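# Place the axle in the empty green saddle

## Task

Put the axle into the green saddle that has nothing in it, leaving every other object upright and where it began. The result only counts if it stays put without any robot holding it, so release the axle and move the arm away at the end.

## Robot and tools

SETUP. Four identical i2rt Big YAM arms, named arm1, arm2, arm3 and arm4, share the scene. Each has six revolute joints, a two-finger gripper and a camera on its wrist. A fixed room camera, cam_high, views the area from above. The hand can reach about 1.0 m from the vertical axis of joint 1. Joints move at different speeds, so the hand can swing along a wide, curved path between two postures. Loose objects may occasionally get nudged by something other than the robots.

FRAME. One shared scene frame is used for everything. Its origin is on the floor and +z points up. The hand point is halfway between the fingertips. Its z axis runs along the fingers, and its y axis is the direction the fingers open and close. Hand positions are computed from each arm's real base pose, which is never printed.

execute_actions. Argument "actions" is a list holding exactly one action, or empty. An empty list moves nothing and just returns state and images. An action is an object keyed by arm name; under each name goes "joints", an object of absolute joint targets (never offsets) in radians, plus gripper_m in metres. Keys and ranges: joint1_rad -2.879 to 2.879 (turns the arm about its base, positive is counter-clockwise seen from above, 0 points the way the base faces); joint2_rad 0 to 3.141 (shoulder; 0 has the upper arm pointing back and roughly level, larger values lift it up and then forward); joint3_rad 0 to 3.019 (elbow; 0 is fully folded, larger opens it); joint4_rad -1.692 to 1.57 (hand pitch, positive tips the fingers up); joint5_rad -1.57 to 1.57 (sideways hand swing, positive toward the arm's right); joint6_rad -2.094 to 2.094 (hand roll, positive clockwise viewed from behind the hand); gripper_m 0 to 0.093 (fingertip gap). Tolerances for counting a joint as arrived: 0.045, 0.14, 0.09, 0.055, 0.03, 0.035 rad and 0.003 m. You may name any subset of joints and arms; all named motions begin together but may finish at different moments. An omitted joint or arm may keep pushing toward an older target. An unknown key or out-of-range number makes the whole call rejected with nothing moving. Optional "cameras" picks which images return: omitted, null or ["all"] gives every camera, [] gives none; the "pictures" line lists image order.

wait: "seconds" from 0 to 10; commands nothing and returns the same output as an empty action. zoom_image: "camera" plus "region" [x0, y0, x1, y1] in pixels of that camera's latest full image, origin top-left, at most 504 by 504. read_manual only returns licence text. finished_scene: pass the current scene number; it ends the scene for good once the last command has been held, and reports success.

RESULTS. joint_positions gives each joint's reading; gripper_m is the sum of the two finger slides. joint_status tells how each commanded motion ended. "off_target": stopped short and may still push. "contact_stop" or "time_out": the old target is dropped and the joint holds where it halted, though a timed-out joint may keep a target at most 0.375, 0.375, 0.113, 0.225, 0.075, 0.3 rad (joints 1 to 6) from its position and keep pressing; sending its reported position relieves that. "joint command not followed" (often with a "cause:" line) means a safety check held back that arm's joint targets, mostly to avoid self or arm-to-arm collision; the gripper part still runs, and withheld joints show "not_followed" and may be retried on later actions until valid targets are given. on_its_own lists what moved or held without being commanded in this call; "held at" is a held target, not a position. A stop reported in one call cancels your remaining motion, wait and finished_scene calls in that reply. Tiny target changes may not move a joint, and a joint carrying load can sag.

CAMERAS. Calibration lines follow OpenCV: K in pixels of a 504x504 image, radial distortion D, T_world_to_cam maps scene coordinates into the camera frame. Real cameras may differ slightly (room camera up to about 2.3 degrees and 9 mm); wrist-camera poses also inherit joint reading errors. With joints 1 and 6 at 0 and the hand level and forward, the wrist camera sits atop the hand looking at the fingertips.

CAUTION. Arms do not stop on contact and can press hard. A hard squeeze between two arms ends the run as a failure; a hard collision may too, and nothing in the state reports arm contact. The collision check ignores fingers, gripper housings and wrist cameras and may react late. Objects touching arms do not count. Knocking anything out of the work area or onto the floor fails. Drops, slips, slams and heavy pushing lower quality. Each gripper squeezes about 50 to 62 N per pad, sometimes less. Holding loads heats motors, even during thinking; a MOTOR HOT line appears from 85 °C, and at 100 °C the arm goes limp and falls, reported as an OVER-TEMPERATURE FAULT, with its unfinished keys marked "limit_stop_at_motor_heat" (resend targets afterwards). Some heat persists into the next scene. The simulation runs on while you reason, holding your last command; shorter robot motion time is better. Release the axle and back away before finishing.

Each tool is called by a JSON object that holds its "method" and its "body".

## Session

{"method": "execute_actions", "body": {"actions": []}}

Scene clock: 0.00 s.
Motor temperatures (°C, as the motors report them): arm1=[24 23 25 21 22 23] | arm2=[25 25 24 25 24 25] | arm3=[25 24 23 23 25 22] | arm4=[25 22 22 24 25 25]
arm1.joint_positions: joint1_rad=+0.636 joint2_rad=+0.559 joint3_rad=+1.416 joint4_rad=-1.424 joint5_rad=+0.046 joint6_rad=-0.451 gripper_m=+0.094
arm1.joint_status: not commanded
arm1.hand: x=-0.5258 y=+0.1913 z=+1.3536 quat_wxyz=(-0.353, -0.219, -0.849, +0.326) (m; scene frame)
arm2.joint_positions: joint1_rad=+0.622 joint2_rad=+0.632 joint3_rad=+1.374 joint4_rad=-1.525 joint5_rad=-0.241 joint6_rad=-0.140 gripper_m=+0.094
arm2.joint_status: not commanded
arm2.hand: x=-0.7920 y=-0.1998 z=+1.3193 quat_wxyz=(-0.102, +0.859, -0.324, -0.383) (m; scene frame)
arm3.joint_positions: joint1_rad=+0.779 joint2_rad=+0.526 joint3_rad=+1.365 joint4_rad=-1.370 joint5_rad=-0.118 joint6_rad=-0.403 gripper_m=+0.094
arm3.joint_status: not commanded
arm3.hand: x=+0.7891 y=+0.2206 z=+1.3012 quat_wxyz=(-0.432, -0.154, -0.854, +0.246) (m; scene frame)
arm4.joint_positions: joint1_rad=+0.820 joint2_rad=+0.423 joint3_rad=+1.339 joint4_rad=-1.536 joint5_rad=+0.030 joint6_rad=+0.009 gripper_m=+0.095
arm4.joint_status: not commanded
arm4.hand: x=+0.5505 y=-0.2487 z=+1.3340 quat_wxyz=(-0.181, +0.817, -0.348, -0.422) (m; scene frame)
pictures: arm1_cam_wrist, arm2_cam_wrist, arm3_cam_wrist, arm4_cam_wrist, cam_high
Images, in order (width x height): arm1_cam_wrist 504x504, arm2_cam_wrist 504x504, arm3_cam_wrist 504x504, arm4_cam_wrist 504x504, cam_high 504x504.

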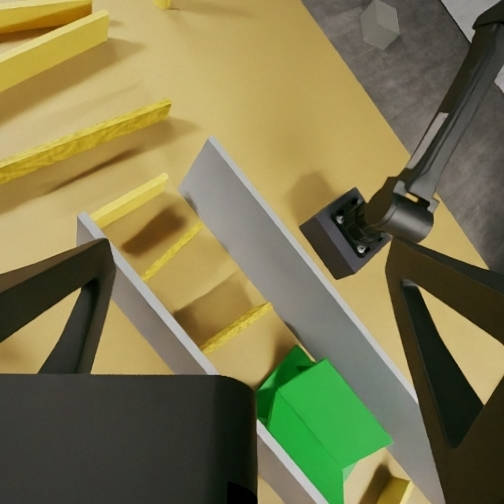

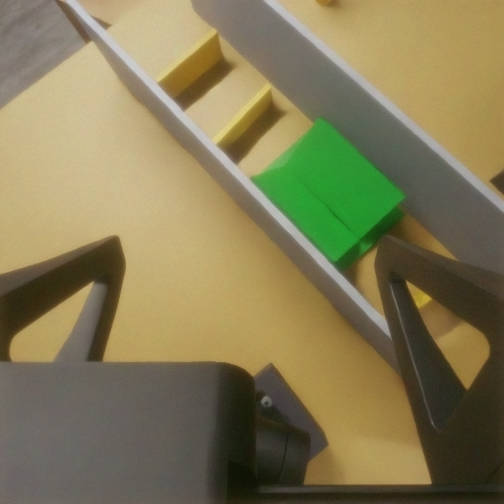

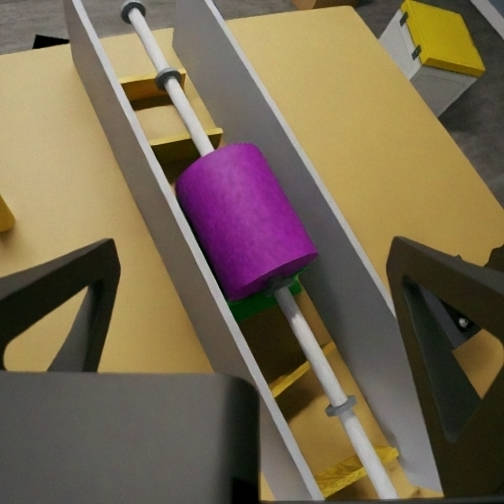

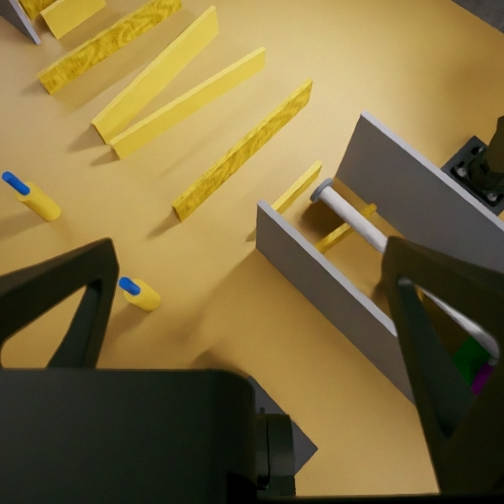

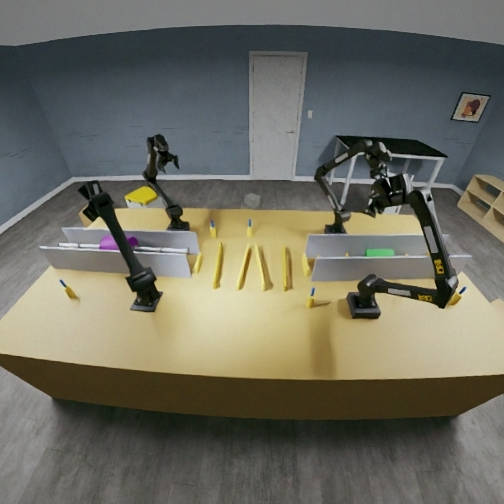

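{"method": "execute_actions", "body": {"actions": [{"arm4":{"joints":{"joint1_rad":-0.898,"joint6_rad":0.653,"joint5_rad":0,"gripper_m":0.07}},"arm3":{"joints":{"joint1_rad":0.381,"joint2_rad":1.257,"joint3_rad":1.317,"joint4_rad":-1.631,"joint5_rad":0,"joint6_rad":1.91,"gripper_m":0.07}},"arm1":{"joints":{"joint1_rad":0.9,"joint5_rad":0,"joint6_rad":-0.6}}}], "cameras": []}}

{"method": "execute_actions", "body": {"actions": [{"arm4":{"joints":{"joint2_rad":1.848,"joint3_rad":1.831,"joint4_rad":-1.554}}}], "cameras": ["arm3_cam_wrist","arm4_cam_wrist","cam_high"]}}

Scene clock: 11.23 s.
Motor temperatures (°C, as the motors report them): arm1=[24 23 27 22 22 23] | arm2=[25 26 27 25 24 25] | arm3=[25 24 25 23 25 22] | arm4=[25 22 24 24 25 25]
arm1.joint_positions: joint1_rad=+0.891 joint2_rad=+0.559 joint3_rad=+1.416 joint4_rad=-1.424 joint5_rad=+0.003 joint6_rad=-0.590 gripper_m=+0.094
arm1.joint_status: all done
arm1.hand: x=-0.4838 y=+0.2295 z=+1.3528 quat_wxyz=(-0.382, -0.038, -0.877, +0.289) (m; scene frame)
arm2.joint_positions: joint1_rad=+0.622 joint2_rad=+0.632 joint3_rad=+1.374 joint4_rad=-1.525 joint5_rad=-0.241 joint6_rad=-0.140 gripper_m=+0.094
arm2.joint_status: not commanded
arm2.hand: x=-0.7920 y=-0.1998 z=+1.3193 quat_wxyz=(-0.102, +0.859, -0.324, -0.383) (m; scene frame)
arm3.joint_positions: joint1_rad=+0.383 joint2_rad=+1.273 joint3_rad=+1.308 joint4_rad=-1.618 joint5_rad=-0.004 joint6_rad=+1.898 gripper_m=+0.070
arm3.joint_status: all done
arm3.hand: x=+0.7613 y=+0.0169 z=+1.0420 quat_wxyz=(+0.006, -1.000, -0.008, +0.003) (m; scene frame)
arm4.joint_positions: joint1_rad=-0.891 joint2_rad=+0.423 joint3_rad=+1.339 joint4_rad=-1.536 joint5_rad=+0.000 joint6_rad=+0.644 gripper_m=+0.070
arm4.joint_status: all done
arm4.hand: x=+0.7534 y=-0.2658 z=+1.3323 quat_wxyz=(-0.361, +0.004, -0.891, -0.275) (m; scene frame)
pictures: none
No camera images: the call's "cameras" was empty. Leave "cameras" out to get every camera's image.

Scene clock: 13.13 s.
Motor temperatures (°C, as the motors report them): arm1=[24 23 27 22 22 23] | arm2=[25 26 27 25 24 25] | arm3=[25 24 25 23 25 22] | arm4=[25 23 24 24 25 25]
arm1.joint_positions: joint1_rad=+0.891 joint2_rad=+0.559 joint3_rad=+1.416 joint4_rad=-1.424 joint5_rad=+0.003 joint6_rad=-0.590 gripper_m=+0.094
arm1.joint_status: not commanded
arm1.hand: x=-0.4838 y=+0.2295 z=+1.3528 quat_wxyz=(-0.382, -0.038, -0.877, +0.289) (m; scene frame)
arm2.joint_positions: joint1_rad=+0.622 joint2_rad=+0.632 joint3_rad=+1.374 joint4_rad=-1.525 joint5_rad=-0.241 joint6_rad=-0.140 gripper_m=+0.094
arm2.joint_status: not commanded
arm2.hand: x=-0.7920 y=-0.1998 z=+1.3193 quat_wxyz=(-0.102, +0.859, -0.324, -0.383) (m; scene frame)
arm3.joint_positions: joint1_rad=+0.383 joint2_rad=+1.273 joint3_rad=+1.308 joint4_rad=-1.618 joint5_rad=-0.004 joint6_rad=+1.899 gripper_m=+0.070
arm3.joint_status: not commanded
arm3.hand: x=+0.7613 y=+0.0169 z=+1.0420 quat_wxyz=(+0.006, -1.000, -0.008, +0.003) (m; scene frame)
arm4.joint_positions: joint1_rad=-0.891 joint2_rad=+1.871 joint3_rad=+1.804 joint4_rad=-1.547 joint5_rad=+0.000 joint6_rad=+0.645 gripper_m=+0.070
arm4.joint_status: all done
arm4.hand: x=+1.0938 y=-0.0036 z=+1.0218 quat_wxyz=(+0.021, +0.005, -1.000, +0.014) (m; scene frame)
pictures: arm3_cam_wrist, arm4_cam_wrist, cam_high
camera_calibration (this result's frames):
arm3_cam_wrist: T_world_to_cam=[[-0.00274918, 0.999736, 0.0228332, -0.0410494], [0.81325, -0.0110517, 0.58181, -1.22466], [0.581909, 0.0201686, -0.813004, 0.525624], [0, 0, 0, 1]] pos_world=[0.68998, 0.0169027, 1.14079]
arm4_cam_wrist: T_world_to_cam=[[0.00220171, -0.999471, 0.0324376, -0.0342295], [-0.790732, 0.018117, 0.611894, 0.247089], [-0.612158, -0.0269966, -0.790274, 1.5998], [0, 0, 0, 1]] pos_world=[1.17479, 0.00450132, 1.1142]
Images, in order (width x height): arm3_cam_wrist 504x504, arm4_cam_wrist 504x504, cam_high 504x504.

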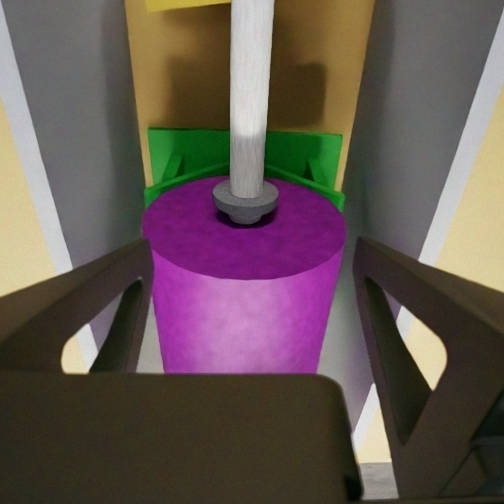

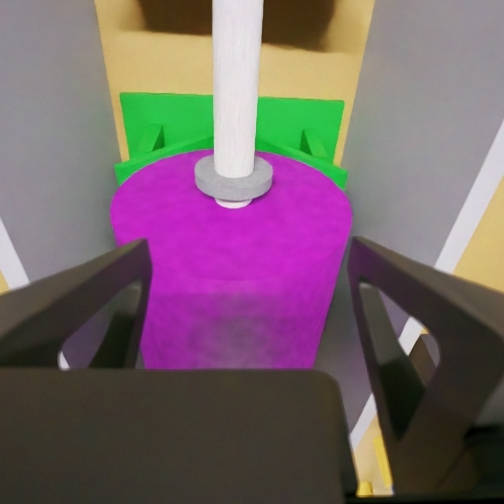

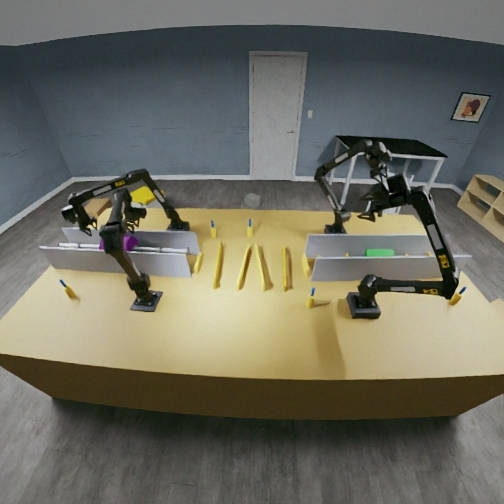

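{"method": "execute_actions", "body": {"actions": [{"arm4":{"joints":{"joint1_rad":-0.913,"joint2_rad":1.955,"joint3_rad":1.68,"joint4_rad":-1.25,"joint6_rad":0.64}},"arm3":{"joints":{"joint1_rad":0.365,"joint2_rad":1.285,"joint3_rad":0.985,"joint4_rad":-1.25}}}], "cameras": ["arm3_cam_wrist","arm4_cam_wrist"]}}

Scene clock: 15.77 s.
Motor temperatures (°C, as the motors report them): arm1=[24 23 27 22 22 23] | arm2=[25 26 27 25 24 25] | arm3=[25 24 25 23 25 22] | arm4=[25 23 24 24 25 25]
arm1.joint_positions: joint1_rad=+0.891 joint2_rad=+0.559 joint3_rad=+1.416 joint4_rad=-1.424 joint5_rad=+0.003 joint6_rad=-0.590 gripper_m=+0.094
arm1.joint_status: not commanded
arm1.hand: x=-0.4838 y=+0.2295 z=+1.3528 quat_wxyz=(-0.382, -0.038, -0.877, +0.289) (m; scene frame)
arm2.joint_positions: joint1_rad=+0.622 joint2_rad=+0.632 joint3_rad=+1.374 joint4_rad=-1.525 joint5_rad=-0.241 joint6_rad=-0.140 gripper_m=+0.094
arm2.joint_status: not commanded
arm2.hand: x=-0.7920 y=-0.1998 z=+1.3193 quat_wxyz=(-0.102, +0.859, -0.324, -0.383) (m; scene frame)
arm3.joint_positions: joint1_rad=+0.372 joint2_rad=+1.282 joint3_rad=+0.983 joint4_rad=-1.264 joint5_rad=-0.004 joint6_rad=+1.899 gripper_m=+0.070
arm3.joint_status: all done
arm3.hand: x=+0.7542 y=+0.0236 z=+0.9165 quat_wxyz=(-0.004, -1.000, -0.003, +0.000) (m; scene frame)
arm4.joint_positions: joint1_rad=-0.906 joint2_rad=+1.979 joint3_rad=+1.668 joint4_rad=-1.265 joint5_rad=+0.000 joint6_rad=+0.645 gripper_m=+0.070
arm4.joint_status: all done
arm4.hand: x=+1.1202 y=+0.0057 z=+0.9090 quat_wxyz=(+0.006, -0.003, -1.000, +0.003) (m; scene frame)
pictures: arm3_cam_wrist, arm4_cam_wrist
camera_calibration (this result's frames):
arm3_cam_wrist: T_world_to_cam=[[0.00810433, 0.999957, 0.00443796, -0.036226], [0.809351, -0.00916585, 0.587253, -1.14784], [0.587269, -0.00116742, -0.809391, 0.420725], [0, 0, 0, 1]] pos_world=[0.682219, 0.0261947, 1.01476]
arm4_cam_wrist: T_world_to_cam=[[-0.0138093, -0.99986, 0.00941512, 0.0174445], [-0.808757, 0.0167059, 0.587906, 0.378839], [-0.587981, 0.000504015, -0.808875, 1.5167], [0, 0, 0, 1]] pos_world=[1.19842, 0.0103488, 1.00393]
Images, in order (width x height): arm3_cam_wrist 504x504, arm4_cam_wrist 504x504.

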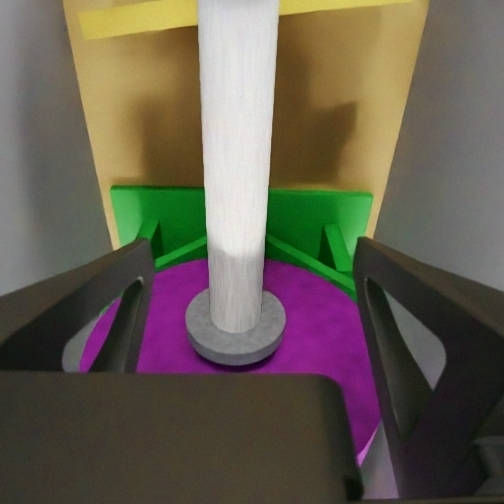

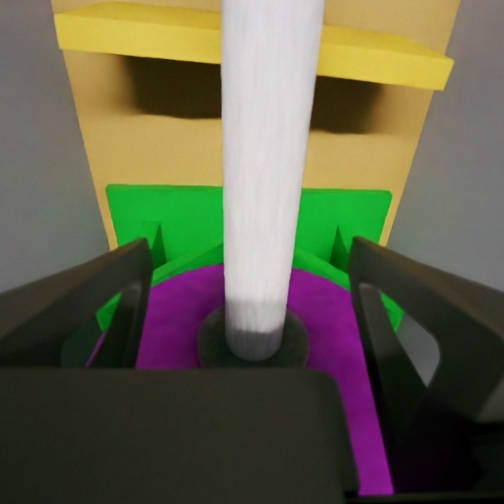

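{"method": "execute_actions", "body": {"actions": [{"arm4":{"joints":{"joint2_rad":1.975,"joint3_rad":1.63,"joint4_rad":-1.175}},"arm3":{"joints":{"joint2_rad":1.335,"joint3_rad":0.92,"joint4_rad":-1.135}}}], "cameras": ["arm3_cam_wrist","arm4_cam_wrist"]}}

{"method": "execute_actions", "body": {"actions": [{"arm4":{"joints":{"gripper_m":0}},"arm3":{"joints":{"gripper_m":0}}}], "cameras": ["arm3_cam_wrist","arm4_cam_wrist"]}}

Scene clock: 17.83 s.
Motor temperatures (°C, as the motors report them): arm1=[24 23 27 22 22 23] | arm2=[25 26 27 25 24 25] | arm3=[25 24 25 23 25 22] | arm4=[25 23 24 24 25 25]
arm1.joint_positions: joint1_rad=+0.891 joint2_rad=+0.559 joint3_rad=+1.416 joint4_rad=-1.424 joint5_rad=+0.003 joint6_rad=-0.590 gripper_m=+0.094
arm1.joint_status: not commanded
arm1.hand: x=-0.4838 y=+0.2295 z=+1.3528 quat_wxyz=(-0.382, -0.038, -0.877, +0.289) (m; scene frame)
arm2.joint_positions: joint1_rad=+0.622 joint2_rad=+0.632 joint3_rad=+1.374 joint4_rad=-1.525 joint5_rad=-0.241 joint6_rad=-0.140 gripper_m=+0.094
arm2.joint_status: not commanded
arm2.hand: x=-0.7920 y=-0.1998 z=+1.3193 quat_wxyz=(-0.102, +0.859, -0.324, -0.383) (m; scene frame)
arm3.joint_positions: joint1_rad=+0.372 joint2_rad=+1.336 joint3_rad=+0.918 joint4_rad=-1.149 joint5_rad=-0.004 joint6_rad=+1.899 gripper_m=+0.070
arm3.joint_status: all done
arm3.hand: x=+0.7552 y=+0.0199 z=+0.8758 quat_wxyz=(-0.002, -1.000, -0.002, +0.001) (m; scene frame)
arm4.joint_positions: joint1_rad=-0.906 joint2_rad=+1.979 joint3_rad=+1.628 joint4_rad=-1.190 joint5_rad=+0.000 joint6_rad=+0.645 gripper_m=+0.070
arm4.joint_status: all done
arm4.hand: x=+1.1228 y=+0.0077 z=+0.8946 quat_wxyz=(-0.008, -0.003, -1.000, -0.007) (m; scene frame)
pictures: arm3_cam_wrist, arm4_cam_wrist
camera_calibration (this result's frames):
arm3_cam_wrist: T_world_to_cam=[[0.00813548, 0.999935, 0.00803246, -0.0355883], [0.810083, -0.0112998, 0.586206, -1.12438], [0.586258, 0.0017379, -0.810122, 0.388561], [0, 0, 0, 1]] pos_world=[0.683337, 0.0222053, 0.974189]
arm4_cam_wrist: T_world_to_cam=[[-0.0138866, -0.999838, -0.0114367, 0.0383891], [-0.824654, 0.00498372, 0.565616, 0.427305], [-0.565467, 0.0172858, -0.82459, 1.49527], [0, 0, 0, 1]] pos_world=[1.19844, 0.0104064, 0.991731]
Images, in order (width x height): arm3_cam_wrist 504x504, arm4_cam_wrist 504x504.

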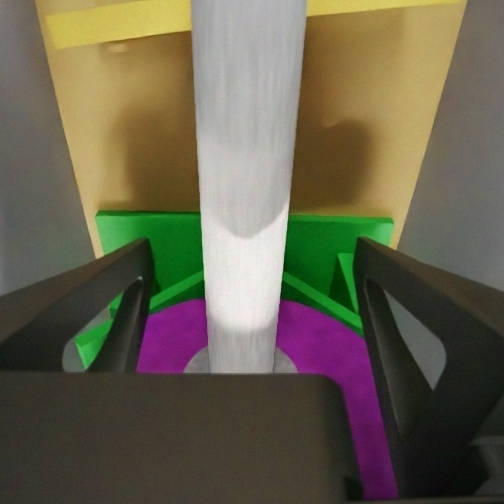

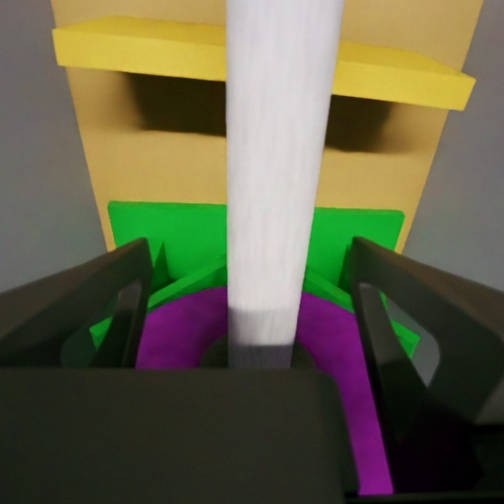

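Scene clock: 18.50 s.
Motor temperatures (°C, as the motors report them): arm1=[24 23 27 22 22 23] | arm2=[25 26 27 25 24 25] | arm3=[25 24 26 23 25 22] | arm4=[25 23 24 24 25 25]
arm1.joint_positions: joint1_rad=+0.891 joint2_rad=+0.559 joint3_rad=+1.416 joint4_rad=-1.424 joint5_rad=+0.003 joint6_rad=-0.590 gripper_m=+0.094
arm1.joint_status: not commanded
arm1.hand: x=-0.4838 y=+0.2295 z=+1.3528 quat_wxyz=(-0.382, -0.038, -0.877, +0.289) (m; scene frame)
arm2.joint_positions: joint1_rad=+0.622 joint2_rad=+0.632 joint3_rad=+1.374 joint4_rad=-1.525 joint5_rad=-0.241 joint6_rad=-0.140 gripper_m=+0.094
arm2.joint_status: not commanded
arm2.hand: x=-0.7920 y=-0.1998 z=+1.3193 quat_wxyz=(-0.102, +0.859, -0.324, -0.383) (m; scene frame)
arm3.joint_positions: joint1_rad=+0.371 joint2_rad=+1.336 joint3_rad=+0.918 joint4_rad=-1.136 joint5_rad=-0.001 joint6_rad=+1.909 gripper_m=+0.024
arm3.joint_status: gripper_m off_target (ended at +0.024, target +0.000)
arm3.hand: x=+0.7555 y=+0.0166 z=+0.8759 quat_wxyz=(-0.008, -1.000, +0.003, +0.000) (m; scene frame)
arm4.joint_positions: joint1_rad=-0.912 joint2_rad=+1.977 joint3_rad=+1.624 joint4_rad=-1.194 joint5_rad=+0.005 joint6_rad=+0.650 gripper_m=+0.024
arm4.joint_status: gripper_m off_target (ended at +0.024, target +0.000)
arm4.hand: x=+1.1236 y=+0.0027 z=+0.8941 quat_wxyz=(-0.007, -0.008, -1.000, -0.004) (m; scene frame)
pictures: arm3_cam_wrist, arm4_cam_wrist
camera_calibration (this result's frames):
arm3_cam_wrist: T_world_to_cam=[[0.0191334, 0.999803, -0.0053105, -0.0288491], [0.808603, -0.01235, 0.588225, -1.12533], [0.588043, -0.0155489, -0.80868, 0.38608], [0, 0, 0, 1]] pos_world=[0.683468, 0.0209486, 0.974011]
arm4_cam_wrist: T_world_to_cam=[[-0.0250267, -0.999677, -0.00434003, 0.0396089], [-0.823434, 0.0181524, 0.567121, 0.425458], [-0.566859, 0.0177669, -0.823623, 1.49612], [0, 0, 0, 1]] pos_world=[1.19942, 0.00529163, 0.991122]
Images, in order (width x height): arm3_cam_wrist 504x504, arm4_cam_wrist 504x504.

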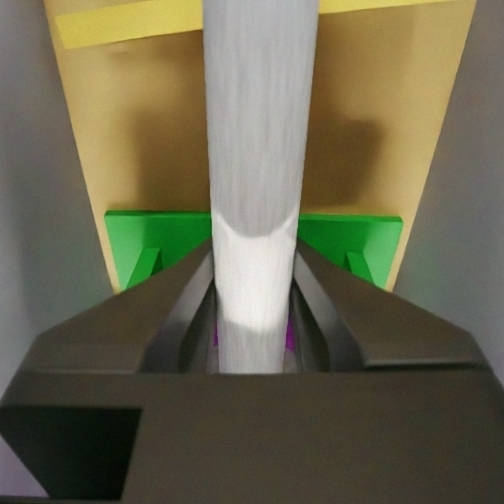

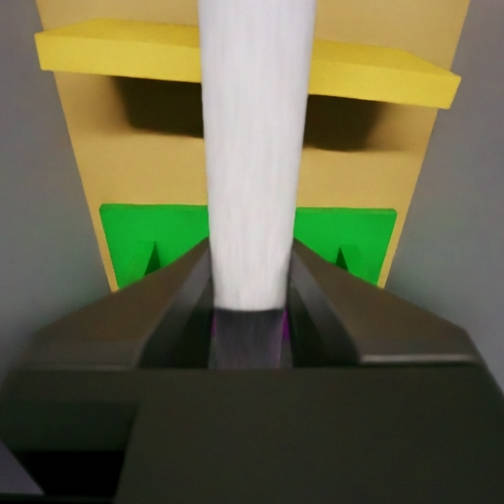

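{"method": "execute_actions", "body": {"actions": [{"arm4":{"joints":{"joint2_rad":1.89,"joint3_rad":1.80,"joint4_rad":-1.41}},"arm3":{"joints":{"joint2_rad":1.255,"joint3_rad":1.115,"joint4_rad":-1.385}}}], "cameras": ["arm3_cam_wrist","arm4_cam_wrist","cam_high"]}}

Scene clock: 20.30 s.
Motor temperatures (°C, as the motors report them): arm1=[24 23 28 22 22 23] | arm2=[25 26 28 25 24 25] | arm3=[25 24 26 23 25 22] | arm4=[25 23 25 24 25 25]
arm1.joint_positions: joint1_rad=+0.891 joint2_rad=+0.559 joint3_rad=+1.416 joint4_rad=-1.424 joint5_rad=+0.003 joint6_rad=-0.590 gripper_m=+0.094
arm1.joint_status: not commanded
arm1.hand: x=-0.4838 y=+0.2295 z=+1.3528 quat_wxyz=(-0.382, -0.038, -0.877, +0.289) (m; scene frame)
arm2.joint_positions: joint1_rad=+0.622 joint2_rad=+0.632 joint3_rad=+1.374 joint4_rad=-1.525 joint5_rad=-0.241 joint6_rad=-0.140 gripper_m=+0.094
arm2.joint_status: not commanded
arm2.hand: x=-0.7920 y=-0.1998 z=+1.3193 quat_wxyz=(-0.102, +0.859, -0.324, -0.383) (m; scene frame)
arm3.joint_positions: joint1_rad=+0.363 joint2_rad=+1.286 joint3_rad=+1.043 joint4_rad=-1.351 joint5_rad=+0.005 joint6_rad=+1.919 gripper_m=+0.024
arm3.joint_status: all done
arm3.hand: x=+0.7499 y=+0.0222 z=+0.9377 quat_wxyz=(+0.009, -1.000, +0.012, +0.009) (m; scene frame)
arm4.joint_positions: joint1_rad=-0.912 joint2_rad=+1.942 joint3_rad=+1.726 joint4_rad=-1.380 joint5_rad=-0.008 joint6_rad=+0.664 gripper_m=+0.024
arm4.joint_status: all done
arm4.hand: x=+1.1159 y=-0.0003 z=+0.9519 quat_wxyz=(+0.016, -0.016, -1.000, +0.005) (m; scene frame)
pictures: arm3_cam_wrist, arm4_cam_wrist, cam_high
camera_calibration (this result's frames):
arm3_cam_wrist: T_world_to_cam=[[0.0371197, 0.998876, 0.0294766, -0.0801581], [0.819047, -0.0473098, 0.571772, -1.14867], [0.572524, 0.00291875, -0.819883, 0.461214], [0, 0, 0, 1]] pos_world=[0.679737, 0.0243783, 1.03728]
arm4_cam_wrist: T_world_to_cam=[[-0.0392426, -0.999118, 0.01495, 0.0341614], [-0.795689, 0.0402957, 0.604364, 0.320003], [-0.604433, 0.0118212, -0.796568, 1.55558], [0, 0, 0, 1]] pos_world=[1.19621, 0.00284769, 1.04522]
Images, in order (width x height): arm3_cam_wrist 504x504, arm4_cam_wrist 504x504, cam_high 504x504.

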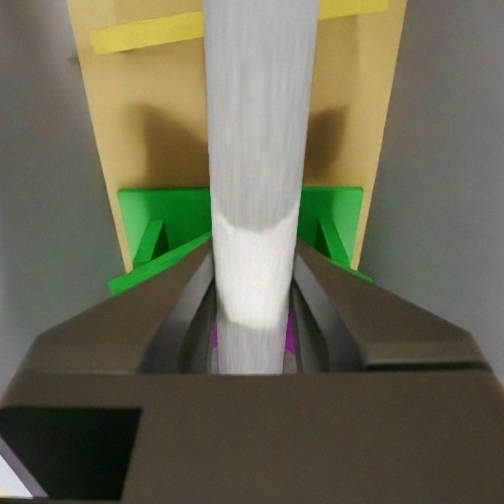

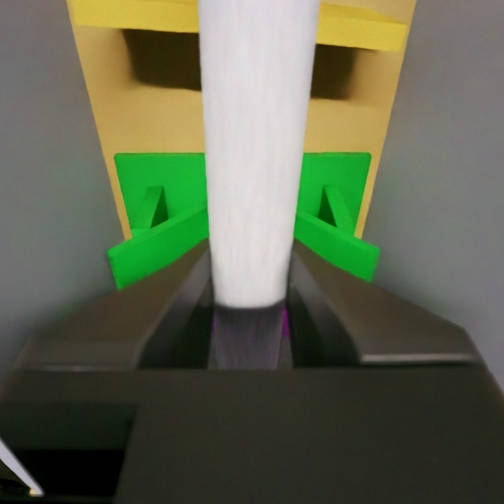

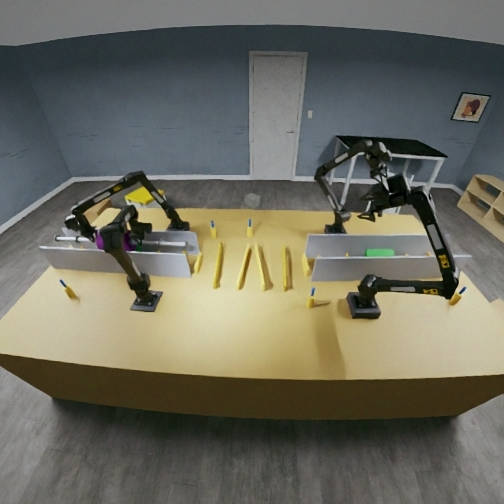

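{"method": "execute_actions", "body": {"actions": [{"arm4":{"joints":{"joint2_rad":1.87,"joint3_rad":2.05,"joint4_rad":-1.64}},"arm3":{"joints":{"joint2_rad":1.25,"joint3_rad":1.41,"joint4_rad":-1.645}}}], "cameras": ["cam_high"]}}

Scene clock: 24.63 s.
Motor temperatures (°C, as the motors report them): arm1=[24 23 28 22 22 23] | arm2=[25 26 28 25 24 25] | arm3=[25 25 28 23 25 22] | arm4=[25 24 26 24 25 25]
arm1.joint_positions: joint1_rad=+0.891 joint2_rad=+0.559 joint3_rad=+1.416 joint4_rad=-1.424 joint5_rad=+0.003 joint6_rad=-0.590 gripper_m=+0.094
arm1.joint_status: not commanded
arm1.hand: x=-0.4838 y=+0.2295 z=+1.3528 quat_wxyz=(-0.382, -0.038, -0.877, +0.289) (m; scene frame)
arm2.joint_positions: joint1_rad=+0.622 joint2_rad=+0.632 joint3_rad=+1.374 joint4_rad=-1.525 joint5_rad=-0.241 joint6_rad=-0.140 gripper_m=+0.094
arm2.joint_status: not commanded
arm2.hand: x=-0.7920 y=-0.1998 z=+1.3193 quat_wxyz=(-0.102, +0.859, -0.324, -0.383) (m; scene frame)
arm3.joint_positions: joint1_rad=+0.370 joint2_rad=+1.286 joint3_rad=+1.321 joint4_rad=-1.627 joint5_rad=-0.001 joint6_rad=+1.893 gripper_m=+0.024
arm3.joint_status: all done
arm3.hand: x=+0.7572 y=+0.0126 z=+1.0427 quat_wxyz=(+0.009, -1.000, -0.004, +0.006) (m; scene frame)
arm4.joint_positions: joint1_rad=-0.912 joint2_rad=+1.911 joint3_rad=+1.970 joint4_rad=-1.628 joint5_rad=-0.005 joint6_rad=+0.635 gripper_m=+0.024
arm4.joint_status: all done
arm4.hand: x=+1.1208 y=+0.0022 z=+1.0623 quat_wxyz=(+0.005, -0.001, -1.000, -0.001) (m; scene frame)
pictures: cam_high
Images, in order (width x height): cam_high 504x504.

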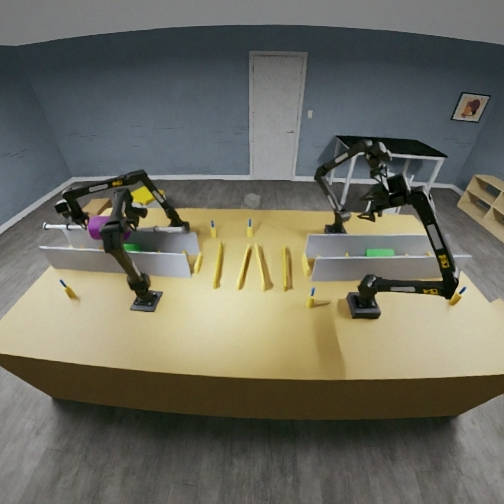

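{"method": "execute_actions", "body": {"actions": [{"arm4":{"joints":{"joint1_rad":-0.725,"joint2_rad":1.575,"joint3_rad":1.61,"joint4_rad":-1.495,"joint6_rad":0.82}},"arm3":{"joints":{"joint1_rad":-0.06,"joint2_rad":1.205,"joint3_rad":1.37,"joint4_rad":-1.63,"joint6_rad":1.47}}}], "cameras": ["cam_high","arm4_cam_wrist"]}}

Scene clock: 27.80 s.
Motor temperatures (°C, as the motors report them): arm1=[24 23 28 22 22 23] | arm2=[25 26 28 25 24 25] | arm3=[25 25 29 23 25 23] | arm4=[25 24 26 24 25 25]
arm1.joint_positions: joint1_rad=+0.891 joint2_rad=+0.559 joint3_rad=+1.416 joint4_rad=-1.424 joint5_rad=+0.003 joint6_rad=-0.590 gripper_m=+0.094
arm1.joint_status: not commanded
arm1.hand: x=-0.4838 y=+0.2295 z=+1.3528 quat_wxyz=(-0.382, -0.038, -0.877, +0.289) (m; scene frame)
arm2.joint_positions: joint1_rad=+0.622 joint2_rad=+0.632 joint3_rad=+1.374 joint4_rad=-1.525 joint5_rad=-0.241 joint6_rad=-0.140 gripper_m=+0.094
arm2.joint_status: not commanded
arm2.hand: x=-0.7920 y=-0.1998 z=+1.3193 quat_wxyz=(-0.102, +0.859, -0.324, -0.383) (m; scene frame)
arm3.joint_positions: joint1_rad=-0.052 joint2_rad=+1.253 joint3_rad=+1.321 joint4_rad=-1.650 joint5_rad=-0.008 joint6_rad=+1.438 gripper_m=+0.024
arm3.joint_status: all done
arm3.hand: x=+0.6110 y=+0.0055 z=+1.0545 quat_wxyz=(+0.004, -1.000, -0.021, -0.001) (m; scene frame)
arm4.joint_positions: joint1_rad=-0.719 joint2_rad=+1.605 joint3_rad=+1.579 joint4_rad=-1.523 joint5_rad=+0.002 joint6_rad=+0.794 gripper_m=+0.024
arm4.joint_status: all done
arm4.hand: x=+0.9746 y=+0.0103 z=+1.0727 quat_wxyz=(-0.004, +0.016, -1.000, -0.006) (m; scene frame)
pictures: arm4_cam_wrist, cam_high
camera_calibration (this result's frames):
arm4_cam_wrist: T_world_to_cam=[[0.0234427, -0.999687, -0.00878882, 0.00175265], [-0.82007, -0.0242572, 0.571749, 0.193538], [-0.571783, -0.00619586, -0.820382, 1.56019], [0, 0, 0, 1]] pos_world=[1.05076, 0.0161135, 1.16931]
Images, in order (width x height): arm4_cam_wrist 504x504, cam_high 504x504.

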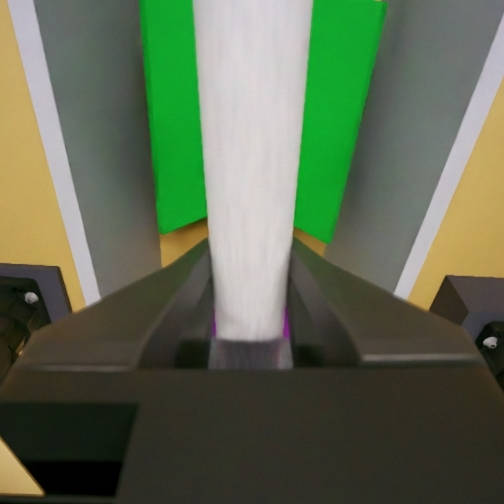

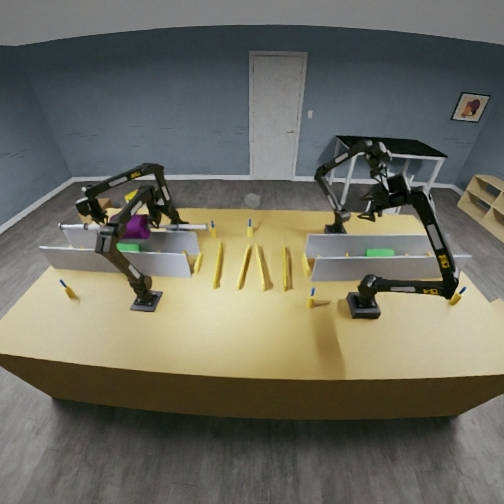

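{"method": "execute_actions", "body": {"actions": [{"arm4":{"joints":{"joint1_rad":-0.45,"joint2_rad":1.355,"joint3_rad":1.335,"joint4_rad":-1.47,"joint6_rad":1.095}},"arm3":{"joints":{"joint1_rad":-0.455,"joint2_rad":1.32,"joint3_rad":1.47,"joint4_rad":-1.61,"joint6_rad":1.075}},"arm1":{"joints":{"joint1_rad":1.03,"joint2_rad":1.5,"joint3_rad":2.0,"joint4_rad":-1.69,"joint6_rad":-0.55}}}], "cameras": []}}

{"method": "execute_actions", "body": {"actions": [{"arm4":{"joints":{"joint1_rad":-0.078,"joint2_rad":1.24,"joint3_rad":1.23,"joint4_rad":-1.487,"joint6_rad":1.465}},"arm3":{"joints":{"joint1_rad":-0.73,"joint2_rad":1.54,"joint3_rad":1.715,"joint4_rad":-1.63,"joint6_rad":0.8}},"arm1":{"joints":{"joint2_rad":1.98,"joint3_rad":2.26}}}], "cameras": ["cam_high","arm1_cam_wrist"]}}

Scene clock: 31.97 s.
Motor temperatures (°C, as the motors report them): arm1=[24 23 28 22 22 23] | arm2=[25 26 28 25 24 25] | arm3=[25 25 30 23 25 23] | arm4=[25 24 26 24 25 25]
arm1.joint_positions: joint1_rad=+1.020 joint2_rad=+1.520 joint3_rad=+1.959 joint4_rad=-1.667 joint5_rad=+0.003 joint6_rad=-0.560 gripper_m=+0.094
arm1.joint_status: all done
joint sent to its limit — the command would take arm1.joint4_rad past its lower limit, so that joint was sent only as far as its limit.
arm1.hand: x=-0.2110 y=+0.0898 z=+1.2478 quat_wxyz=(-0.139, +0.005, -0.986, +0.093) (m; scene frame)
arm2.joint_positions: joint1_rad=+0.622 joint2_rad=+0.632 joint3_rad=+1.374 joint4_rad=-1.525 joint5_rad=-0.241 joint6_rad=-0.140 gripper_m=+0.094
arm2.joint_status: not commanded
arm2.hand: x=-0.7920 y=-0.1998 z=+1.3193 quat_wxyz=(-0.102, +0.859, -0.324, -0.383) (m; scene frame)
arm3.joint_positions: joint1_rad=-0.458 joint2_rad=+1.356 joint3_rad=+1.365 joint4_rad=-1.612 joint5_rad=-0.006 joint6_rad=+1.054 gripper_m=+0.024
arm3.joint_status: joint3_rad time_out (moved +0.045 of +0.149); the others done
arm3.on_its_own: joint3_rad reads +1.365 and still pushes toward +1.470 since a time_out
arm3.hand: x=+0.4602 y=+0.0149 z=+1.0368 quat_wxyz=(+0.012, -1.000, -0.009, -0.008) (m; scene frame)
arm4.joint_positions: joint1_rad=-0.440 joint2_rad=+1.379 joint3_rad=+1.307 joint4_rad=-1.477 joint5_rad=-0.001 joint6_rad=+1.092 gripper_m=+0.024
arm4.joint_status: all done
arm4.hand: x=+0.8231 y=+0.0101 z=+1.0648 quat_wxyz=(+0.000, +0.006, -1.000, -0.009) (m; scene frame)
pictures: none
No camera images: the call's "cameras" was empty. Leave "cameras" out to get every camera's image.

not run: a stop came earlier in this reply.

{"method": "execute_actions", "body": {"actions": [{"arm4":{"joints":{"joint1_rad":-0.078,"joint2_rad":1.24,"joint3_rad":1.215,"joint4_rad":-1.475,"joint6_rad":1.465}},"arm3":{"joints":{"joint1_rad":-0.73,"joint2_rad":1.54,"joint3_rad":1.73,"joint4_rad":-1.63,"joint6_rad":0.8}},"arm1":{"joints":{"joint2_rad":1.98,"joint3_rad":2.26}}}], "cameras": ["cam_high","arm1_cam_wrist"]}}

Scene clock: 34.90 s.
Motor temperatures (°C, as the motors report them): arm1=[24 23 29 22 22 23] | arm2=[25 26 29 25 24 25] | arm3=[25 25 32 23 25 23] | arm4=[25 24 26 24 25 25]
arm1.joint_positions: joint1_rad=+1.020 joint2_rad=+2.011 joint3_rad=+2.231 joint4_rad=-1.672 joint5_rad=+0.003 joint6_rad=-0.560 gripper_m=+0.094
arm1.joint_status: all done
arm1.hand: x=-0.0870 y=+0.0117 z=+1.0878 quat_wxyz=(-0.044, +0.004, -0.998, +0.035) (m; scene frame)
arm2.joint_positions: joint1_rad=+0.622 joint2_rad=+0.632 joint3_rad=+1.374 joint4_rad=-1.525 joint5_rad=-0.241 joint6_rad=-0.140 gripper_m=+0.094
arm2.joint_status: not commanded
arm2.hand: x=-0.7920 y=-0.1998 z=+1.3193 quat_wxyz=(-0.102, +0.859, -0.324, -0.383) (m; scene frame)
arm3.joint_positions: joint1_rad=-0.729 joint2_rad=+1.592 joint3_rad=+1.622 joint4_rad=-1.627 joint5_rad=-0.008 joint6_rad=+0.780 gripper_m=+0.024
arm3.joint_status: joint3_rad time_out (moved +0.257 of +0.365); the others done
arm3.on_its_own: joint3_rad reads +1.622 and still pushes toward +1.730 since a time_out
arm3.hand: x=+0.3136 y=+0.0095 z=+1.0380 quat_wxyz=(+0.006, -1.000, -0.011, -0.009) (m; scene frame)
arm4.joint_positions: joint1_rad=-0.069 joint2_rad=+1.265 joint3_rad=+1.189 joint4_rad=-1.476 joint5_rad=-0.001 joint6_rad=+1.463 gripper_m=+0.024
arm4.joint_status: all done
arm4.hand: x=+0.6763 y=+0.0072 z=+1.0618 quat_wxyz=(+0.004, +0.006, -1.000, -0.009) (m; scene frame)
pictures: arm1_cam_wrist, cam_high
camera_calibration (this result's frames):
arm1_cam_wrist: T_world_to_cam=[[0.00799513, -0.99634, 0.0850989, -0.083871], [-0.862354, 0.0362136, 0.505008, -0.623306], [-0.506242, -0.077423, -0.858909, 1.01685], [0, 0, 0, 1]] pos_world=[-0.0220657, 0.017736, 1.1953]
Images, in order (width x height): arm1_cam_wrist 504x504, cam_high 504x504.

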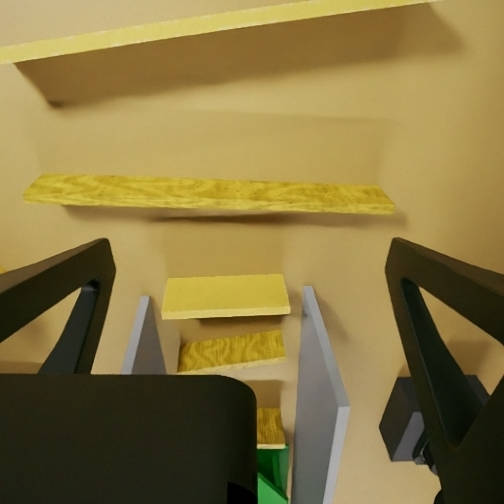

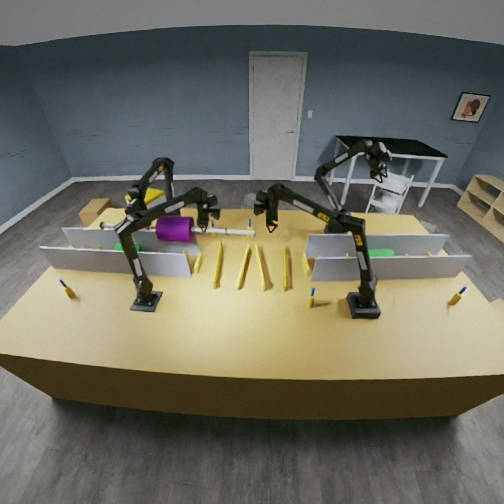

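{"method": "execute_actions", "body": {"actions": [{"arm4":{"joints":{"joint1_rad":0.325,"joint2_rad":1.30,"joint3_rad":1.19,"joint4_rad":-1.41,"joint6_rad":1.865}},"arm3":{"joints":{"joint1_rad":-0.91,"joint2_rad":1.82,"joint3_rad":2.08,"joint4_rad":-1.67,"joint6_rad":0.62}}}], "cameras": ["cam_high","arm1_cam_wrist"]}}

Scene clock: 38.00 s.
Motor temperatures (°C, as the motors report them): arm1=[24 24 29 22 22 23] | arm2=[25 26 29 25 24 25] | arm3=[25 25 33 23 25 23] | arm4=[25 24 26 24 25 25]
arm1.joint_positions: joint1_rad=+1.020 joint2_rad=+2.011 joint3_rad=+2.231 joint4_rad=-1.672 joint5_rad=+0.003 joint6_rad=-0.560 gripper_m=+0.094
arm1.joint_status: not commanded
arm1.hand: x=-0.0870 y=+0.0117 z=+1.0878 quat_wxyz=(-0.044, +0.004, -0.998, +0.035) (m; scene frame)
arm2.joint_positions: joint1_rad=+0.622 joint2_rad=+0.632 joint3_rad=+1.374 joint4_rad=-1.525 joint5_rad=-0.241 joint6_rad=-0.140 gripper_m=+0.094
arm2.joint_status: not commanded
arm2.hand: x=-0.7920 y=-0.1998 z=+1.3193 quat_wxyz=(-0.102, +0.859, -0.324, -0.383) (m; scene frame)
arm3.joint_positions: joint1_rad=-0.910 joint2_rad=+1.891 joint3_rad=+1.972 joint4_rad=-1.673 joint5_rad=-0.009 joint6_rad=+0.607 gripper_m=+0.024
arm3.joint_status: joint3_rad time_out (moved +0.350 of +0.458); the others done
arm3.on_its_own: joint3_rad reads +1.972 and still pushes toward +2.080 since a time_out
arm3.hand: x=+0.1699 y=+0.0110 z=+1.0194 quat_wxyz=(+0.001, -1.000, -0.007, -0.008) (m; scene frame)
arm4.joint_positions: joint1_rad=+0.324 joint2_rad=+1.317 joint3_rad=+1.169 joint4_rad=-1.410 joint5_rad=-0.002 joint6_rad=+1.862 gripper_m=+0.024
arm4.joint_status: all done
arm4.hand: x=+0.5323 y=+0.0074 z=+1.0376 quat_wxyz=(+0.007, +0.003, -1.000, -0.005) (m; scene frame)
pictures: arm1_cam_wrist, cam_high
camera_calibration (this result's frames):
arm1_cam_wrist: T_world_to_cam=[[0.00799513, -0.99634, 0.0850989, -0.083871], [-0.862354, 0.0362136, 0.505008, -0.623306], [-0.506242, -0.077423, -0.858909, 1.01685], [0, 0, 0, 1]] pos_world=[-0.0220657, 0.017736, 1.1953]
Images, in order (width x height): arm1_cam_wrist 504x504, cam_high 504x504.

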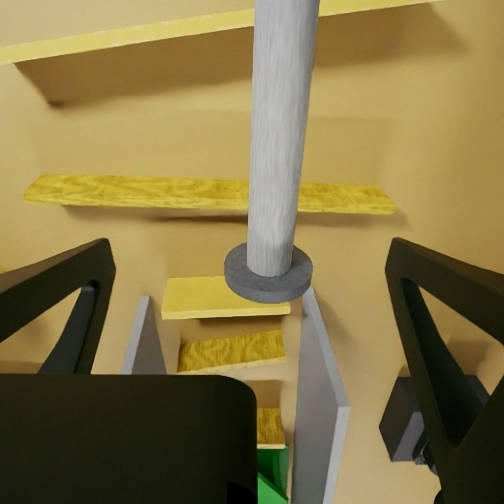

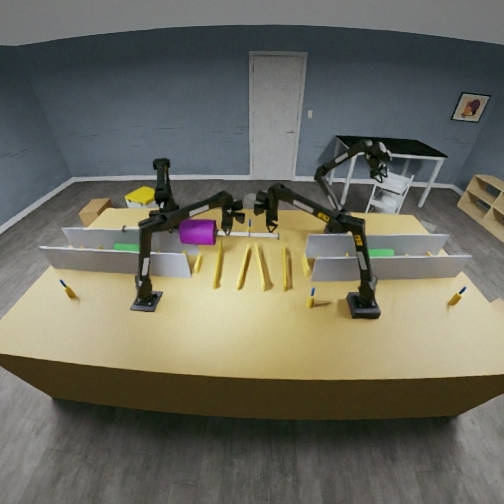

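{"method": "execute_actions", "body": {"actions": [{"arm1":{"joints":{"joint1_rad":0.985,"joint2_rad":2.095,"joint3_rad":2.22,"joint6_rad":-0.59}}}], "cameras": ["cam_high","arm1_cam_wrist"]}}

Scene clock: 40.37 s.
Motor temperatures (°C, as the motors report them): arm1=[24 24 29 22 22 23] | arm2=[25 26 29 25 24 25] | arm3=[25 26 34 23 25 23] | arm4=[25 24 26 24 25 25]
arm1.joint_positions: joint1_rad=+0.990 joint2_rad=+2.101 joint3_rad=+2.211 joint4_rad=-1.672 joint5_rad=+0.003 joint6_rad=-0.580 gripper_m=+0.094
arm1.joint_status: all done
arm1.hand: x=-0.0922 y=-0.0090 z=+1.0230 quat_wxyz=(+0.003, -0.001, -1.000, +0.006) (m; scene frame)
arm2.joint_positions: joint1_rad=+0.622 joint2_rad=+0.632 joint3_rad=+1.374 joint4_rad=-1.525 joint5_rad=-0.241 joint6_rad=-0.140 gripper_m=+0.094
arm2.joint_status: not commanded
arm2.hand: x=-0.7920 y=-0.1998 z=+1.3193 quat_wxyz=(-0.102, +0.859, -0.324, -0.383) (m; scene frame)
arm3.joint_positions: joint1_rad=-0.910 joint2_rad=+1.891 joint3_rad=+1.972 joint4_rad=-1.673 joint5_rad=-0.009 joint6_rad=+0.607 gripper_m=+0.024
arm3.joint_status: not commanded
arm3.on_its_own: joint3_rad reads +1.972 and still pushes toward +2.080 since a time_out
arm3.hand: x=+0.1699 y=+0.0110 z=+1.0194 quat_wxyz=(+0.001, -1.000, -0.007, -0.008) (m; scene frame)
arm4.joint_positions: joint1_rad=+0.324 joint2_rad=+1.317 joint3_rad=+1.169 joint4_rad=-1.410 joint5_rad=-0.002 joint6_rad=+1.862 gripper_m=+0.024
arm4.joint_status: not commanded
arm4.hand: x=+0.5323 y=+0.0074 z=+1.0376 quat_wxyz=(+0.007, +0.003, -1.000, -0.005) (m; scene frame)
pictures: arm1_cam_wrist, cam_high
camera_calibration (this result's frames):
arm1_cam_wrist: T_world_to_cam=[[0.00188159, -0.999654, 0.0262226, -0.0392656], [-0.810599, 0.0138313, 0.585438, -0.672052], [-0.585598, -0.0223576, -0.810293, 0.900437], [0, 0, 0, 1]] pos_world=[-0.0173968, -0.00982514, 1.12409]
Images, in order (width x height): arm1_cam_wrist 504x504, cam_high 504x504.

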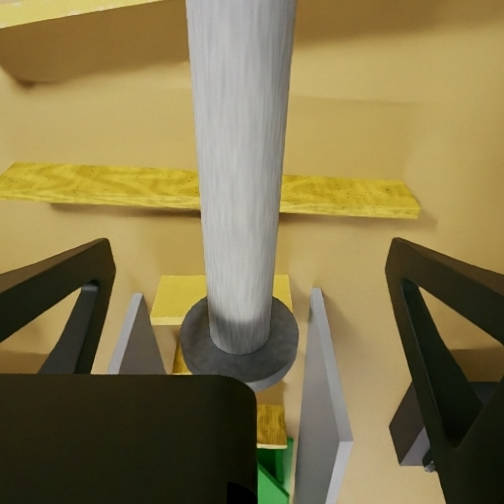

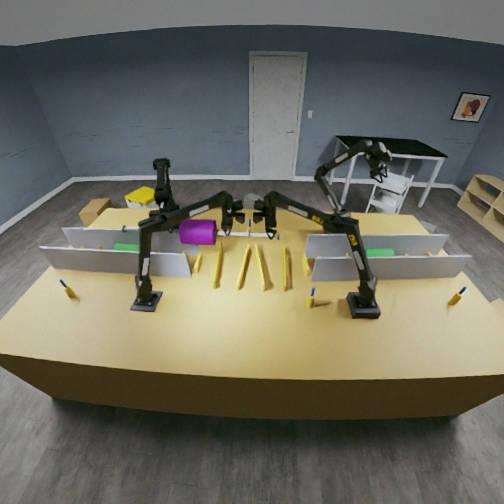

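Lower ~1 cm, then close.

{"method": "execute_actions", "body": {"actions": [{"arm1":{"joints":{"joint2_rad":2.125,"joint4_rad":-1.64,"gripper_m":0.05}}}], "cameras": ["arm1_cam_wrist"]}}

{"method": "execute_actions", "body": {"actions": [{"arm1":{"joints":{"gripper_m":0}}}], "cameras": ["arm1_cam_wrist"]}}

Scene clock: 41.93 s.
Motor temperatures (°C, as the motors report them): arm1=[24 24 29 22 22 23] | arm2=[25 26 29 25 24 25] | arm3=[25 26 34 23 25 23] | arm4=[25 23 26 24 25 25]
arm1.joint_positions: joint1_rad=+0.990 joint2_rad=+2.105 joint3_rad=+2.211 joint4_rad=-1.653 joint5_rad=+0.003 joint6_rad=-0.580 gripper_m=+0.050
arm1.joint_status: all done
arm1.hand: x=-0.0880 y=-0.0118 z=+1.0209 quat_wxyz=(-0.004, -0.001, -1.000, +0.010) (m; scene frame)
arm2.joint_positions: joint1_rad=+0.622 joint2_rad=+0.632 joint3_rad=+1.374 joint4_rad=-1.525 joint5_rad=-0.241 joint6_rad=-0.140 gripper_m=+0.094
arm2.joint_status: not commanded
arm2.hand: x=-0.7920 y=-0.1998 z=+1.3193 quat_wxyz=(-0.102, +0.859, -0.324, -0.383) (m; scene frame)
arm3.joint_positions: joint1_rad=-0.910 joint2_rad=+1.891 joint3_rad=+1.972 joint4_rad=-1.673 joint5_rad=-0.009 joint6_rad=+0.607 gripper_m=+0.024
arm3.joint_status: not commanded
arm3.on_its_own: joint3_rad reads +1.972 and still pushes toward +2.080 since a time_out
arm3.hand: x=+0.1699 y=+0.0110 z=+1.0194 quat_wxyz=(+0.001, -1.000, -0.007, -0.008) (m; scene frame)
arm4.joint_positions: joint1_rad=+0.324 joint2_rad=+1.317 joint3_rad=+1.169 joint4_rad=-1.410 joint5_rad=-0.002 joint6_rad=+1.862 gripper_m=+0.024
arm4.joint_status: not commanded
arm4.hand: x=+0.5323 y=+0.0074 z=+1.0376 quat_wxyz=(+0.007, +0.003, -1.000, -0.005) (m; scene frame)
pictures: arm1_cam_wrist
camera_calibration (this result's frames):
arm1_cam_wrist: T_world_to_cam=[[0.00201154, -0.999383, 0.0350514, -0.0510189], [-0.818366, 0.0184987, 0.574399, -0.656699], [-0.574694, -0.0298403, -0.817824, 0.909676], [0, 0, 0, 1]] pos_world=[-0.0145328, -0.0116943, 1.12295]
Images, in order (width x height): arm1_cam_wrist 504x504.

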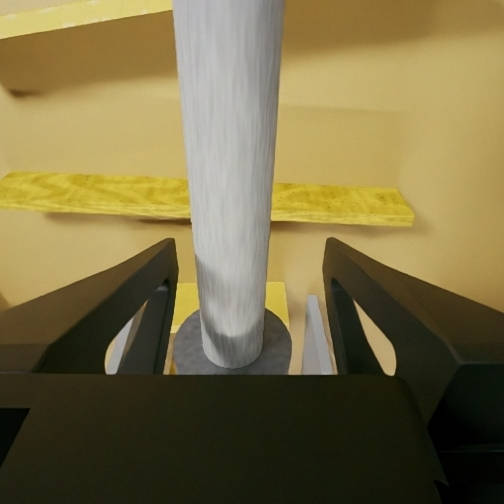

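Scene clock: 42.53 s.
Motor temperatures (°C, as the motors report them): arm1=[24 24 29 22 22 23] | arm2=[25 26 29 25 24 25] | arm3=[25 26 35 23 25 23] | arm4=[25 23 26 24 25 25]
arm1.joint_positions: joint1_rad=+0.991 joint2_rad=+2.105 joint3_rad=+2.210 joint4_rad=-1.652 joint5_rad=-0.004 joint6_rad=-0.582 gripper_m=+0.023
arm1.joint_status: gripper_m off_target (ended at +0.023, target +0.000)
arm1.hand: x=-0.0870 y=-0.0107 z=+1.0205 quat_wxyz=(-0.006, +0.000, -1.000, +0.007) (m; scene frame)
arm2.joint_positions: joint1_rad=+0.622 joint2_rad=+0.632 joint3_rad=+1.374 joint4_rad=-1.525 joint5_rad=-0.241 joint6_rad=-0.140 gripper_m=+0.094
arm2.joint_status: not commanded
arm2.hand: x=-0.7920 y=-0.1998 z=+1.3193 quat_wxyz=(-0.102, +0.859, -0.324, -0.383) (m; scene frame)
arm3.joint_positions: joint1_rad=-0.905 joint2_rad=+1.891 joint3_rad=+1.973 joint4_rad=-1.672 joint5_rad=-0.011 joint6_rad=+0.604 gripper_m=+0.024
arm3.joint_status: not commanded
arm3.on_its_own: joint3_rad reads +1.973 and still pushes toward +2.080 since a time_out
arm3.hand: x=+0.1713 y=+0.0082 z=+1.0198 quat_wxyz=(+0.000, -1.000, -0.011, -0.008) (m; scene frame)
arm4.joint_positions: joint1_rad=+0.324 joint2_rad=+1.317 joint3_rad=+1.168 joint4_rad=-1.410 joint5_rad=+0.003 joint6_rad=+1.857 gripper_m=+0.024
arm4.joint_status: not commanded
arm4.hand: x=+0.5333 y=+0.0076 z=+1.0375 quat_wxyz=(+0.004, +0.006, -1.000, -0.005) (m; scene frame)
pictures: arm1_cam_wrist
camera_calibration (this result's frames):
arm1_cam_wrist: T_world_to_cam=[[0.00391309, -0.999556, 0.0295505, -0.0441659], [-0.820725, 0.0136725, 0.571159, -0.652639], [-0.571309, -0.0264878, -0.820307, 0.912809], [0, 0, 0, 1]] pos_world=[-0.0139683, -0.0110447, 1.12285]
Images, in order (width x height): arm1_cam_wrist 504x504.

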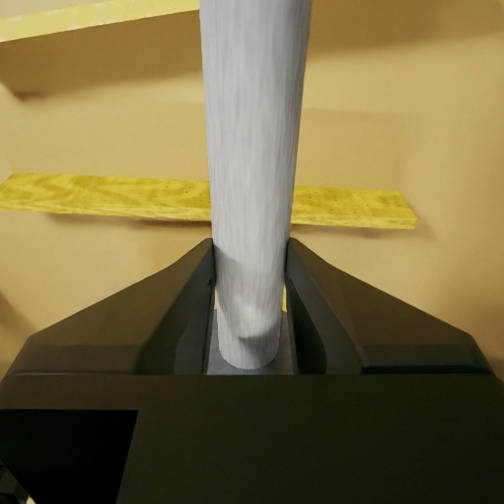

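{"method": "execute_actions", "body": {"actions": [{"arm1":{"joints":{"joint1_rad":1.008,"joint3_rad":2.18,"gripper_m":0.045}}}], "cameras": []}}

{"method": "execute_actions", "body": {"actions": [{"arm1":{"joints":{"gripper_m":0}}}], "cameras": ["arm1_cam_wrist"]}}

Scene clock: 43.90 s.
Motor temperatures (°C, as the motors report them): arm1=[24 24 29 22 22 23] | arm2=[25 26 29 25 24 25] | arm3=[25 26 35 23 25 23] | arm4=[25 23 26 24 25 25]
arm1.joint_positions: joint1_rad=+0.997 joint2_rad=+2.113 joint3_rad=+2.176 joint4_rad=-1.650 joint5_rad=-0.004 joint6_rad=-0.582 gripper_m=+0.045
arm1.joint_status: all done
arm1.hand: x=-0.0902 y=-0.0039 z=+1.0024 quat_wxyz=(+0.011, +0.003, -1.000, -0.003) (m; scene frame)
arm2.joint_positions: joint1_rad=+0.622 joint2_rad=+0.632 joint3_rad=+1.374 joint4_rad=-1.525 joint5_rad=-0.241 joint6_rad=-0.140 gripper_m=+0.094
arm2.joint_status: not commanded
arm2.hand: x=-0.7920 y=-0.1998 z=+1.3193 quat_wxyz=(-0.102, +0.859, -0.324, -0.383) (m; scene frame)
arm3.joint_positions: joint1_rad=-0.905 joint2_rad=+1.891 joint3_rad=+1.975 joint4_rad=-1.672 joint5_rad=-0.009 joint6_rad=+0.604 gripper_m=+0.024
arm3.joint_status: not commanded
arm3.on_its_own: joint3_rad reads +1.975 and still pushes toward +2.080 since a time_out
arm3.hand: x=+0.1707 y=+0.0083 z=+1.0205 quat_wxyz=(+0.000, -1.000, -0.011, -0.006) (m; scene frame)
arm4.joint_positions: joint1_rad=+0.324 joint2_rad=+1.317 joint3_rad=+1.168 joint4_rad=-1.410 joint5_rad=+0.001 joint6_rad=+1.857 gripper_m=+0.024
arm4.joint_status: not commanded
arm4.hand: x=+0.5329 y=+0.0075 z=+1.0375 quat_wxyz=(+0.005, +0.006, -1.000, -0.005) (m; scene frame)
pictures: none
No camera images: the call's "cameras" was empty. Leave "cameras" out to get every camera's image.

Scene clock: 44.50 s.
Motor temperatures (°C, as the motors report them): arm1=[24 25 29 22 22 23] | arm2=[25 26 29 25 24 25] | arm3=[25 27 35 23 25 23] | arm4=[25 23 26 24 25 25]
arm1.joint_positions: joint1_rad=+0.997 joint2_rad=+2.113 joint3_rad=+2.176 joint4_rad=-1.647 joint5_rad=+0.004 joint6_rad=-0.571 gripper_m=+0.023
arm1.joint_status: gripper_m off_target (ended at +0.023, target +0.000)
arm1.hand: x=-0.0904 y=-0.0056 z=+1.0024 quat_wxyz=(+0.012, -0.002, -1.000, +0.001) (m; scene frame)
arm2.joint_positions: joint1_rad=+0.622 joint2_rad=+0.632 joint3_rad=+1.374 joint4_rad=-1.525 joint5_rad=-0.241 joint6_rad=-0.140 gripper_m=+0.094
arm2.joint_status: not commanded
arm2.hand: x=-0.7920 y=-0.1998 z=+1.3193 quat_wxyz=(-0.102, +0.859, -0.324, -0.383) (m; scene frame)
arm3.joint_positions: joint1_rad=-0.908 joint2_rad=+1.891 joint3_rad=+1.975 joint4_rad=-1.674 joint5_rad=-0.006 joint6_rad=+0.604 gripper_m=+0.024
arm3.joint_status: not commanded
arm3.on_its_own: joint3_rad reads +1.975 and still pushes toward +2.080 since a time_out
arm3.hand: x=+0.1700 y=+0.0104 z=+1.0205 quat_wxyz=(+0.002, -1.000, -0.010, -0.007) (m; scene frame)
arm4.joint_positions: joint1_rad=+0.324 joint2_rad=+1.317 joint3_rad=+1.168 joint4_rad=-1.410 joint5_rad=-0.002 joint6_rad=+1.858 gripper_m=+0.024
arm4.joint_status: not commanded
arm4.hand: x=+0.5324 y=+0.0073 z=+1.0372 quat_wxyz=(+0.007, +0.005, -1.000, -0.004) (m; scene frame)
pictures: arm1_cam_wrist
camera_calibration (this result's frames):
arm1_cam_wrist: T_world_to_cam=[[0.000169556, -0.999871, 0.016062, -0.0253683], [-0.799678, 0.0095085, 0.600353, -0.672593], [-0.600428, -0.0129462, -0.799574, 0.872869], [0, 0, 0, 1]] pos_world=[-0.0137589, -0.00766937, 1.10212]
Images, in order (width x height): arm1_cam_wrist 504x504.

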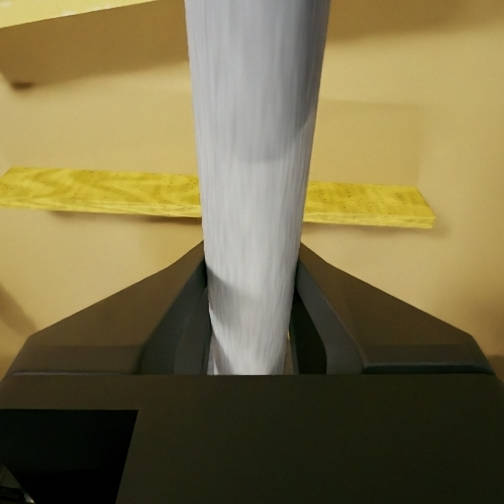

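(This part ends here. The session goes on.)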